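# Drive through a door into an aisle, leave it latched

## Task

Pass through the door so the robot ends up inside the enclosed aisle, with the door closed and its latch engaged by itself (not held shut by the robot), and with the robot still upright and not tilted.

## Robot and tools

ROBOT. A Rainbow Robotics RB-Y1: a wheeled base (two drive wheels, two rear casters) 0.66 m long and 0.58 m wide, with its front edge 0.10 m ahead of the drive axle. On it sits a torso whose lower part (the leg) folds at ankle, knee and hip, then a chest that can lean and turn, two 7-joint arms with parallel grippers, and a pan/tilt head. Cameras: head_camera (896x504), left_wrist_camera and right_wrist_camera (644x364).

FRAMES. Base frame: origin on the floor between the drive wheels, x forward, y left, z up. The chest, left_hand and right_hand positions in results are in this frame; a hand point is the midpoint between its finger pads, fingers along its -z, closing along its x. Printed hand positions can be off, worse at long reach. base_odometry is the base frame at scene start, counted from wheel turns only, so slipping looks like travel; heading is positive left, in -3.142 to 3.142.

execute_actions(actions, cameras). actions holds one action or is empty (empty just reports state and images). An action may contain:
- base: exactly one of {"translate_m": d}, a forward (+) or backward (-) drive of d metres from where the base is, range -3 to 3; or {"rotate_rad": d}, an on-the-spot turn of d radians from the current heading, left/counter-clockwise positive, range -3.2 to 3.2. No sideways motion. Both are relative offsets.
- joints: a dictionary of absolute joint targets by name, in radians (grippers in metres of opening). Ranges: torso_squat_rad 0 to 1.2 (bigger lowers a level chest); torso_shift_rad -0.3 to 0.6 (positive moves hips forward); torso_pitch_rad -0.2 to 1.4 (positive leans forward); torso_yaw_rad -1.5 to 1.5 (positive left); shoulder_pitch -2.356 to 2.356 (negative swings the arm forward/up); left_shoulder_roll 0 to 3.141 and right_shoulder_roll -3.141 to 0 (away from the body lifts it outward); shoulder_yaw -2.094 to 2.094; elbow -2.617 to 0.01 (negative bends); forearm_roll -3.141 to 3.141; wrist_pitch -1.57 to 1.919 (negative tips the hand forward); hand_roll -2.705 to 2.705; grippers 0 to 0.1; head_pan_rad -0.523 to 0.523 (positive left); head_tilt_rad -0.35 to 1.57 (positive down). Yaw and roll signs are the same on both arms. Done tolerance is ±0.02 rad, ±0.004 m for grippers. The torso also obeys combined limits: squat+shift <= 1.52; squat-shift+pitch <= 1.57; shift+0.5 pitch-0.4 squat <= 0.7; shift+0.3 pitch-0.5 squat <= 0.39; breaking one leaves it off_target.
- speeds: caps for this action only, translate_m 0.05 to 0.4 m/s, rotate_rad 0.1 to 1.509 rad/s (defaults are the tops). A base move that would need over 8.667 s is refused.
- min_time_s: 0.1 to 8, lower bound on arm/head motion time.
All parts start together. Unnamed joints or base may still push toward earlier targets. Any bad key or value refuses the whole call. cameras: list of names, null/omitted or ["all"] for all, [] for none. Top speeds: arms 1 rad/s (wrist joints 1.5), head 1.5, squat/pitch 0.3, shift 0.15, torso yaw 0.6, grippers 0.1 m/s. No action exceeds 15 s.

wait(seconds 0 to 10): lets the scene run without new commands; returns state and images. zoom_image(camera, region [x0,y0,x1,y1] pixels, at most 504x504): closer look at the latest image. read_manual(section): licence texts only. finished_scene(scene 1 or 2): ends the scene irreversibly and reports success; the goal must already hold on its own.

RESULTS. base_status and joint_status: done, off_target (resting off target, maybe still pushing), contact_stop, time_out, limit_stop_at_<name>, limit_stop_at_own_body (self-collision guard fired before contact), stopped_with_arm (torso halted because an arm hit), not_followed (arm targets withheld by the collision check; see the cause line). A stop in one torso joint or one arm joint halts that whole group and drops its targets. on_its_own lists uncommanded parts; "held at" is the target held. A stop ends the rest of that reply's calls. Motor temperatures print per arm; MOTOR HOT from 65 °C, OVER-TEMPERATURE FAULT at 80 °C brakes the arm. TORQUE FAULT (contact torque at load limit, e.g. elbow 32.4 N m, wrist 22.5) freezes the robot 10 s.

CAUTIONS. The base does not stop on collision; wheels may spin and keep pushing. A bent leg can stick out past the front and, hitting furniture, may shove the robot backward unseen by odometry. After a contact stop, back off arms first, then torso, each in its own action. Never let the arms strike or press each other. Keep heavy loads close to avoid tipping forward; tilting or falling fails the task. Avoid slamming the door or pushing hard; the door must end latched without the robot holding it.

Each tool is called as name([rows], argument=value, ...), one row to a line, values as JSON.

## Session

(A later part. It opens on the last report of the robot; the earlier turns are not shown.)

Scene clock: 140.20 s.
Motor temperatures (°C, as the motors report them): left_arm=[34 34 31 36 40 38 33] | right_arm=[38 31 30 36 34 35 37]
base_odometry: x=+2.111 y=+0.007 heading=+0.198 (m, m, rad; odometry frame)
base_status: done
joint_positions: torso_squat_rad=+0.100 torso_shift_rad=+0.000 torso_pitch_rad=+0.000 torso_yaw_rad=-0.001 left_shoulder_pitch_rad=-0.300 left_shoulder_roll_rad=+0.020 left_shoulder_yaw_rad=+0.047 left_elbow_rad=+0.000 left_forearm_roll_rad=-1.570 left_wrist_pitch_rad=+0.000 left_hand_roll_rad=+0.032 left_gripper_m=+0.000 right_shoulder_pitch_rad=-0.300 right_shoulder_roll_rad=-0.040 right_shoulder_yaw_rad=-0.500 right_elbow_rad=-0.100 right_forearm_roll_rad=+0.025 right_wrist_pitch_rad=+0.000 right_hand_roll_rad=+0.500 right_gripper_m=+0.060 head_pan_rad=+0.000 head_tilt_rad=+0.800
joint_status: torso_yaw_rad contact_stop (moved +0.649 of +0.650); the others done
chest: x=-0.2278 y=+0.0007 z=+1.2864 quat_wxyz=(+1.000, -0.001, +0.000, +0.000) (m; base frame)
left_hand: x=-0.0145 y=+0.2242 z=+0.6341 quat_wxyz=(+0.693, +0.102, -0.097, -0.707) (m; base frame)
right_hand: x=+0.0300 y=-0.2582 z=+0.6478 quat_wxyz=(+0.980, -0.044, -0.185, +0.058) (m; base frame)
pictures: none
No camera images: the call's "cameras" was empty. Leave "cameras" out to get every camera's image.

execute_actions([
  {"base":{"rotate_rad":0.43},"speeds":{"rotate_rad":0.2}},
])

execute_actions([
  {"base":{"translate_m":1.5},"speeds":{"translate_m":0.25}},
], cameras=[])

wait(seconds=10)

Scene clock: 144.20 s.
Motor temperatures (°C, as the motors report them): left_arm=[34 34 31 35 40 38 33] | right_arm=[38 31 30 36 34 35 37]
base_odometry: x=+2.111 y=+0.006 heading=+0.627 (m, m, rad; odometry frame)
base_status: done
joint_positions: torso_squat_rad=+0.100 torso_shift_rad=+0.000 torso_pitch_rad=+0.000 torso_yaw_rad=-0.001 left_shoulder_pitch_rad=-0.300 left_shoulder_roll_rad=+0.020 left_shoulder_yaw_rad=+0.047 left_elbow_rad=+0.000 left_forearm_roll_rad=-1.570 left_wrist_pitch_rad=+0.000 left_hand_roll_rad=+0.032 left_gripper_m=+0.000 right_shoulder_pitch_rad=-0.300 right_shoulder_roll_rad=-0.040 right_shoulder_yaw_rad=-0.500 right_elbow_rad=-0.100 right_forearm_roll_rad=+0.025 right_wrist_pitch_rad=+0.000 right_hand_roll_rad=+0.500 right_gripper_m=+0.060 head_pan_rad=+0.000 head_tilt_rad=+0.800
joint_status: not commanded
chest: x=-0.2279 y=+0.0007 z=+1.2864 quat_wxyz=(+1.000, -0.001, +0.000, +0.000) (m; base frame)
left_hand: x=-0.0145 y=+0.2241 z=+0.6341 quat_wxyz=(+0.693, +0.102, -0.097, -0.707) (m; base frame)
right_hand: x=+0.0298 y=-0.2588 z=+0.6479 quat_wxyz=(+0.980, -0.044, -0.185, +0.058) (m; base frame)
pictures: head_camera, left_wrist_camera, right_wrist_camera
camera_calibration (this result's frames):
head_camera: T_world_to_cam=[[-0.0107441, -0.99918, 0.0390443, -0.0613909], [-0.687303, -0.0209816, -0.726068, 0.991688], [0.726291, -0.0346362, -0.686514, 1.11398], [0, 0, 0, 1]] pos_world=[-0.12814, -0.00194945, 1.48719]
left_wrist_camera: T_world_to_cam=[[0.0046084, -0.999956, 0.00821606, 0.219516], [-0.918077, -0.000974062, 0.3964, -0.233517], [-0.396374, -0.00936975, -0.918041, 0.666144], [0, 0, 0, 1]] pos_world=[0.0486437, 0.22552, 0.70231]
right_wrist_camera: T_world_to_cam=[[-0.911166, -0.138192, -0.388174, 0.240921], [-0.338757, 0.787544, 0.514799, -0.0941613], [0.234563, 0.600564, -0.764397, 0.726502], [0, 0, 0, 1]] pos_world=[0.0172107, -0.328862, 0.697329]
Images, in order (width x height): head_camera 896x504, left_wrist_camera 644x364, right_wrist_camera 644x364.

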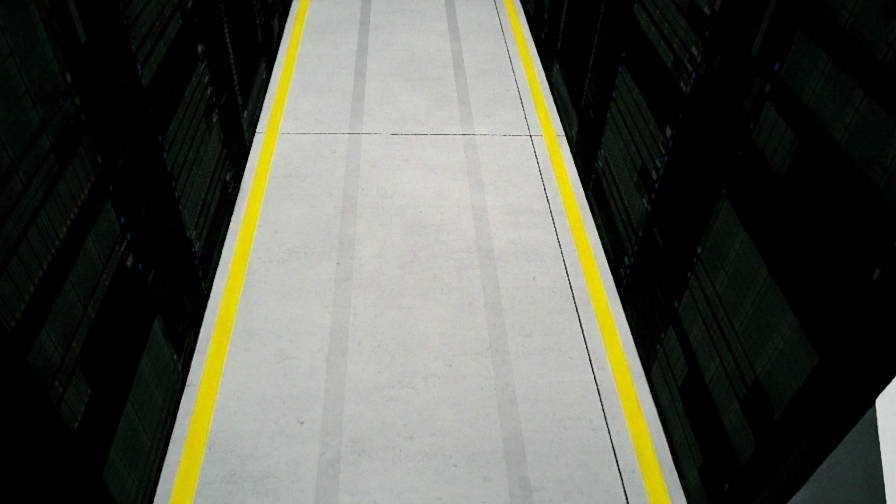

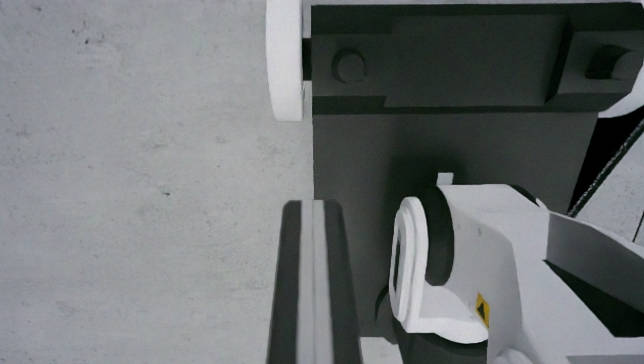

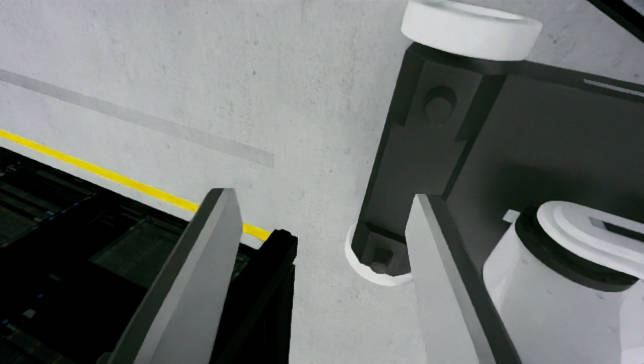

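Scene clock: 151.13 s.
Motor temperatures (°C, as the motors report them): left_arm=[33 34 31 35 40 38 33] | right_arm=[38 31 30 36 34 35 37]
base_odometry: x=+3.325 y=+0.888 heading=+0.628 (m, m, rad; odometry frame)
base_status: done
joint_positions: torso_squat_rad=+0.100 torso_shift_rad=+0.000 torso_pitch_rad=+0.000 torso_yaw_rad=-0.001 left_shoulder_pitch_rad=-0.300 left_shoulder_roll_rad=+0.020 left_shoulder_yaw_rad=+0.047 left_elbow_rad=+0.000 left_forearm_roll_rad=-1.570 left_wrist_pitch_rad=+0.000 left_hand_roll_rad=+0.032 left_gripper_m=+0.000 right_shoulder_pitch_rad=-0.300 right_shoulder_roll_rad=-0.040 right_shoulder_yaw_rad=-0.500 right_elbow_rad=-0.100 right_forearm_roll_rad=+0.025 right_wrist_pitch_rad=+0.000 right_hand_roll_rad=+0.500 right_gripper_m=+0.060 head_pan_rad=+0.000 head_tilt_rad=+0.800
joint_status: not commanded
chest: x=-0.2279 y=+0.0005 z=+1.2864 quat_wxyz=(+1.000, -0.001, +0.000, +0.000) (m; base frame)
left_hand: x=-0.0144 y=+0.2240 z=+0.6341 quat_wxyz=(+0.692, +0.103, -0.097, -0.707) (m; base frame)
right_hand: x=+0.0300 y=-0.2588 z=+0.6478 quat_wxyz=(+0.980, -0.044, -0.185, +0.058) (m; base frame)
pictures: none
No camera images: the call's "cameras" was empty. Leave "cameras" out to get every camera's image.

Scene clock: 161.13 s.
Motor temperatures (°C, as the motors report them): left_arm=[33 34 31 35 40 38 33] | right_arm=[38 31 30 36 34 35 37]
base_odometry: x=+3.325 y=+0.888 heading=+0.628 (m, m, rad; odometry frame)
base_status: done
joint_positions: torso_squat_rad=+0.100 torso_shift_rad=+0.000 torso_pitch_rad=+0.000 torso_yaw_rad=-0.001 left_shoulder_pitch_rad=-0.300 left_shoulder_roll_rad=+0.020 left_shoulder_yaw_rad=+0.047 left_elbow_rad=+0.000 left_forearm_roll_rad=-1.570 left_wrist_pitch_rad=+0.000 left_hand_roll_rad=+0.032 left_gripper_m=+0.000 right_shoulder_pitch_rad=-0.300 right_shoulder_roll_rad=-0.040 right_shoulder_yaw_rad=-0.500 right_elbow_rad=-0.100 right_forearm_roll_rad=+0.025 right_wrist_pitch_rad=+0.000 right_hand_roll_rad=+0.500 right_gripper_m=+0.060 head_pan_rad=+0.000 head_tilt_rad=+0.800
joint_status: not commanded
chest: x=-0.2279 y=+0.0005 z=+1.2864 quat_wxyz=(+1.000, -0.001, +0.000, +0.000) (m; base frame)
left_hand: x=-0.0144 y=+0.2240 z=+0.6341 quat_wxyz=(+0.692, +0.103, -0.097, -0.707) (m; base frame)
right_hand: x=+0.0299 y=-0.2588 z=+0.6478 quat_wxyz=(+0.980, -0.044, -0.185, +0.058) (m; base frame)
wait: 10.00 s; at rest by 0.27 s
pictures: head_camera, left_wrist_camera, right_wrist_camera
camera_calibration (this result's frames):
head_camera: T_world_to_cam=[[-0.0107493, -0.999188, 0.0388184, -0.0612644], [-0.687314, -0.0208133, -0.726062, 0.991684], [0.726281, -0.0344851, -0.686533, 1.11398], [0, 0, 0, 1]] pos_world=[-0.128123, -0.00215873, 1.48719]
left_wrist_camera: T_world_to_cam=[[0.00456276, -0.999957, 0.00801737, 0.219595], [-0.918113, -0.00101174, 0.396318, -0.233414], [-0.396293, -0.00916915, -0.918078, 0.666215], [0, 0, 0, 1]] pos_world=[0.048714, 0.225458, 0.702384]
right_wrist_camera: T_world_to_cam=[[-0.911118, -0.138154, -0.388301, 0.241088], [-0.338841, 0.787442, 0.5149, -0.0941649], [0.234629, 0.600707, -0.764264, 0.726438], [0, 0, 0, 1]] pos_world=[0.0173095, -0.32892, 0.697291]
Images, in order (width x height): head_camera 896x504, left_wrist_camera 644x364, right_wrist_camera 644x364.

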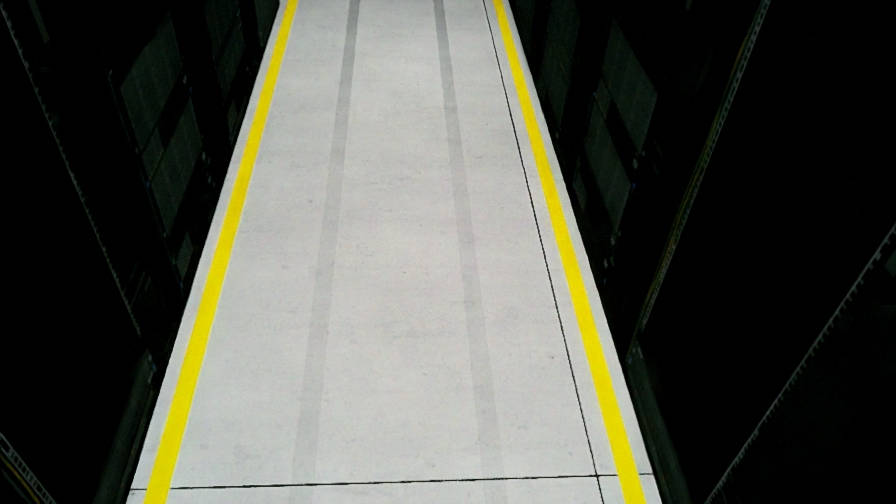

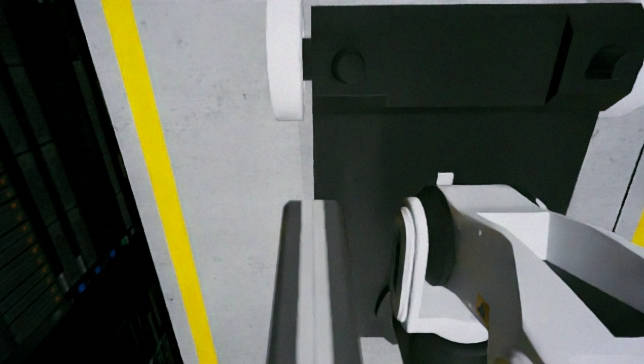

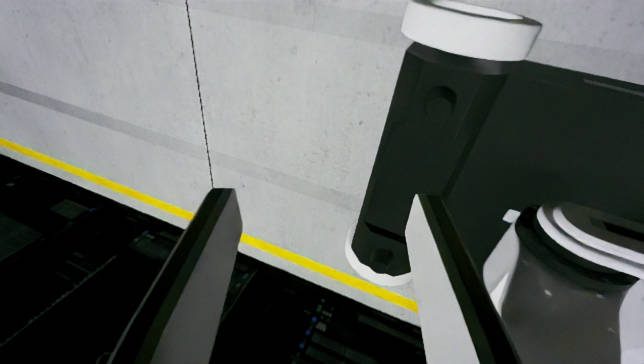

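finished_scene(scene=2)

The scene is finished: the task was done.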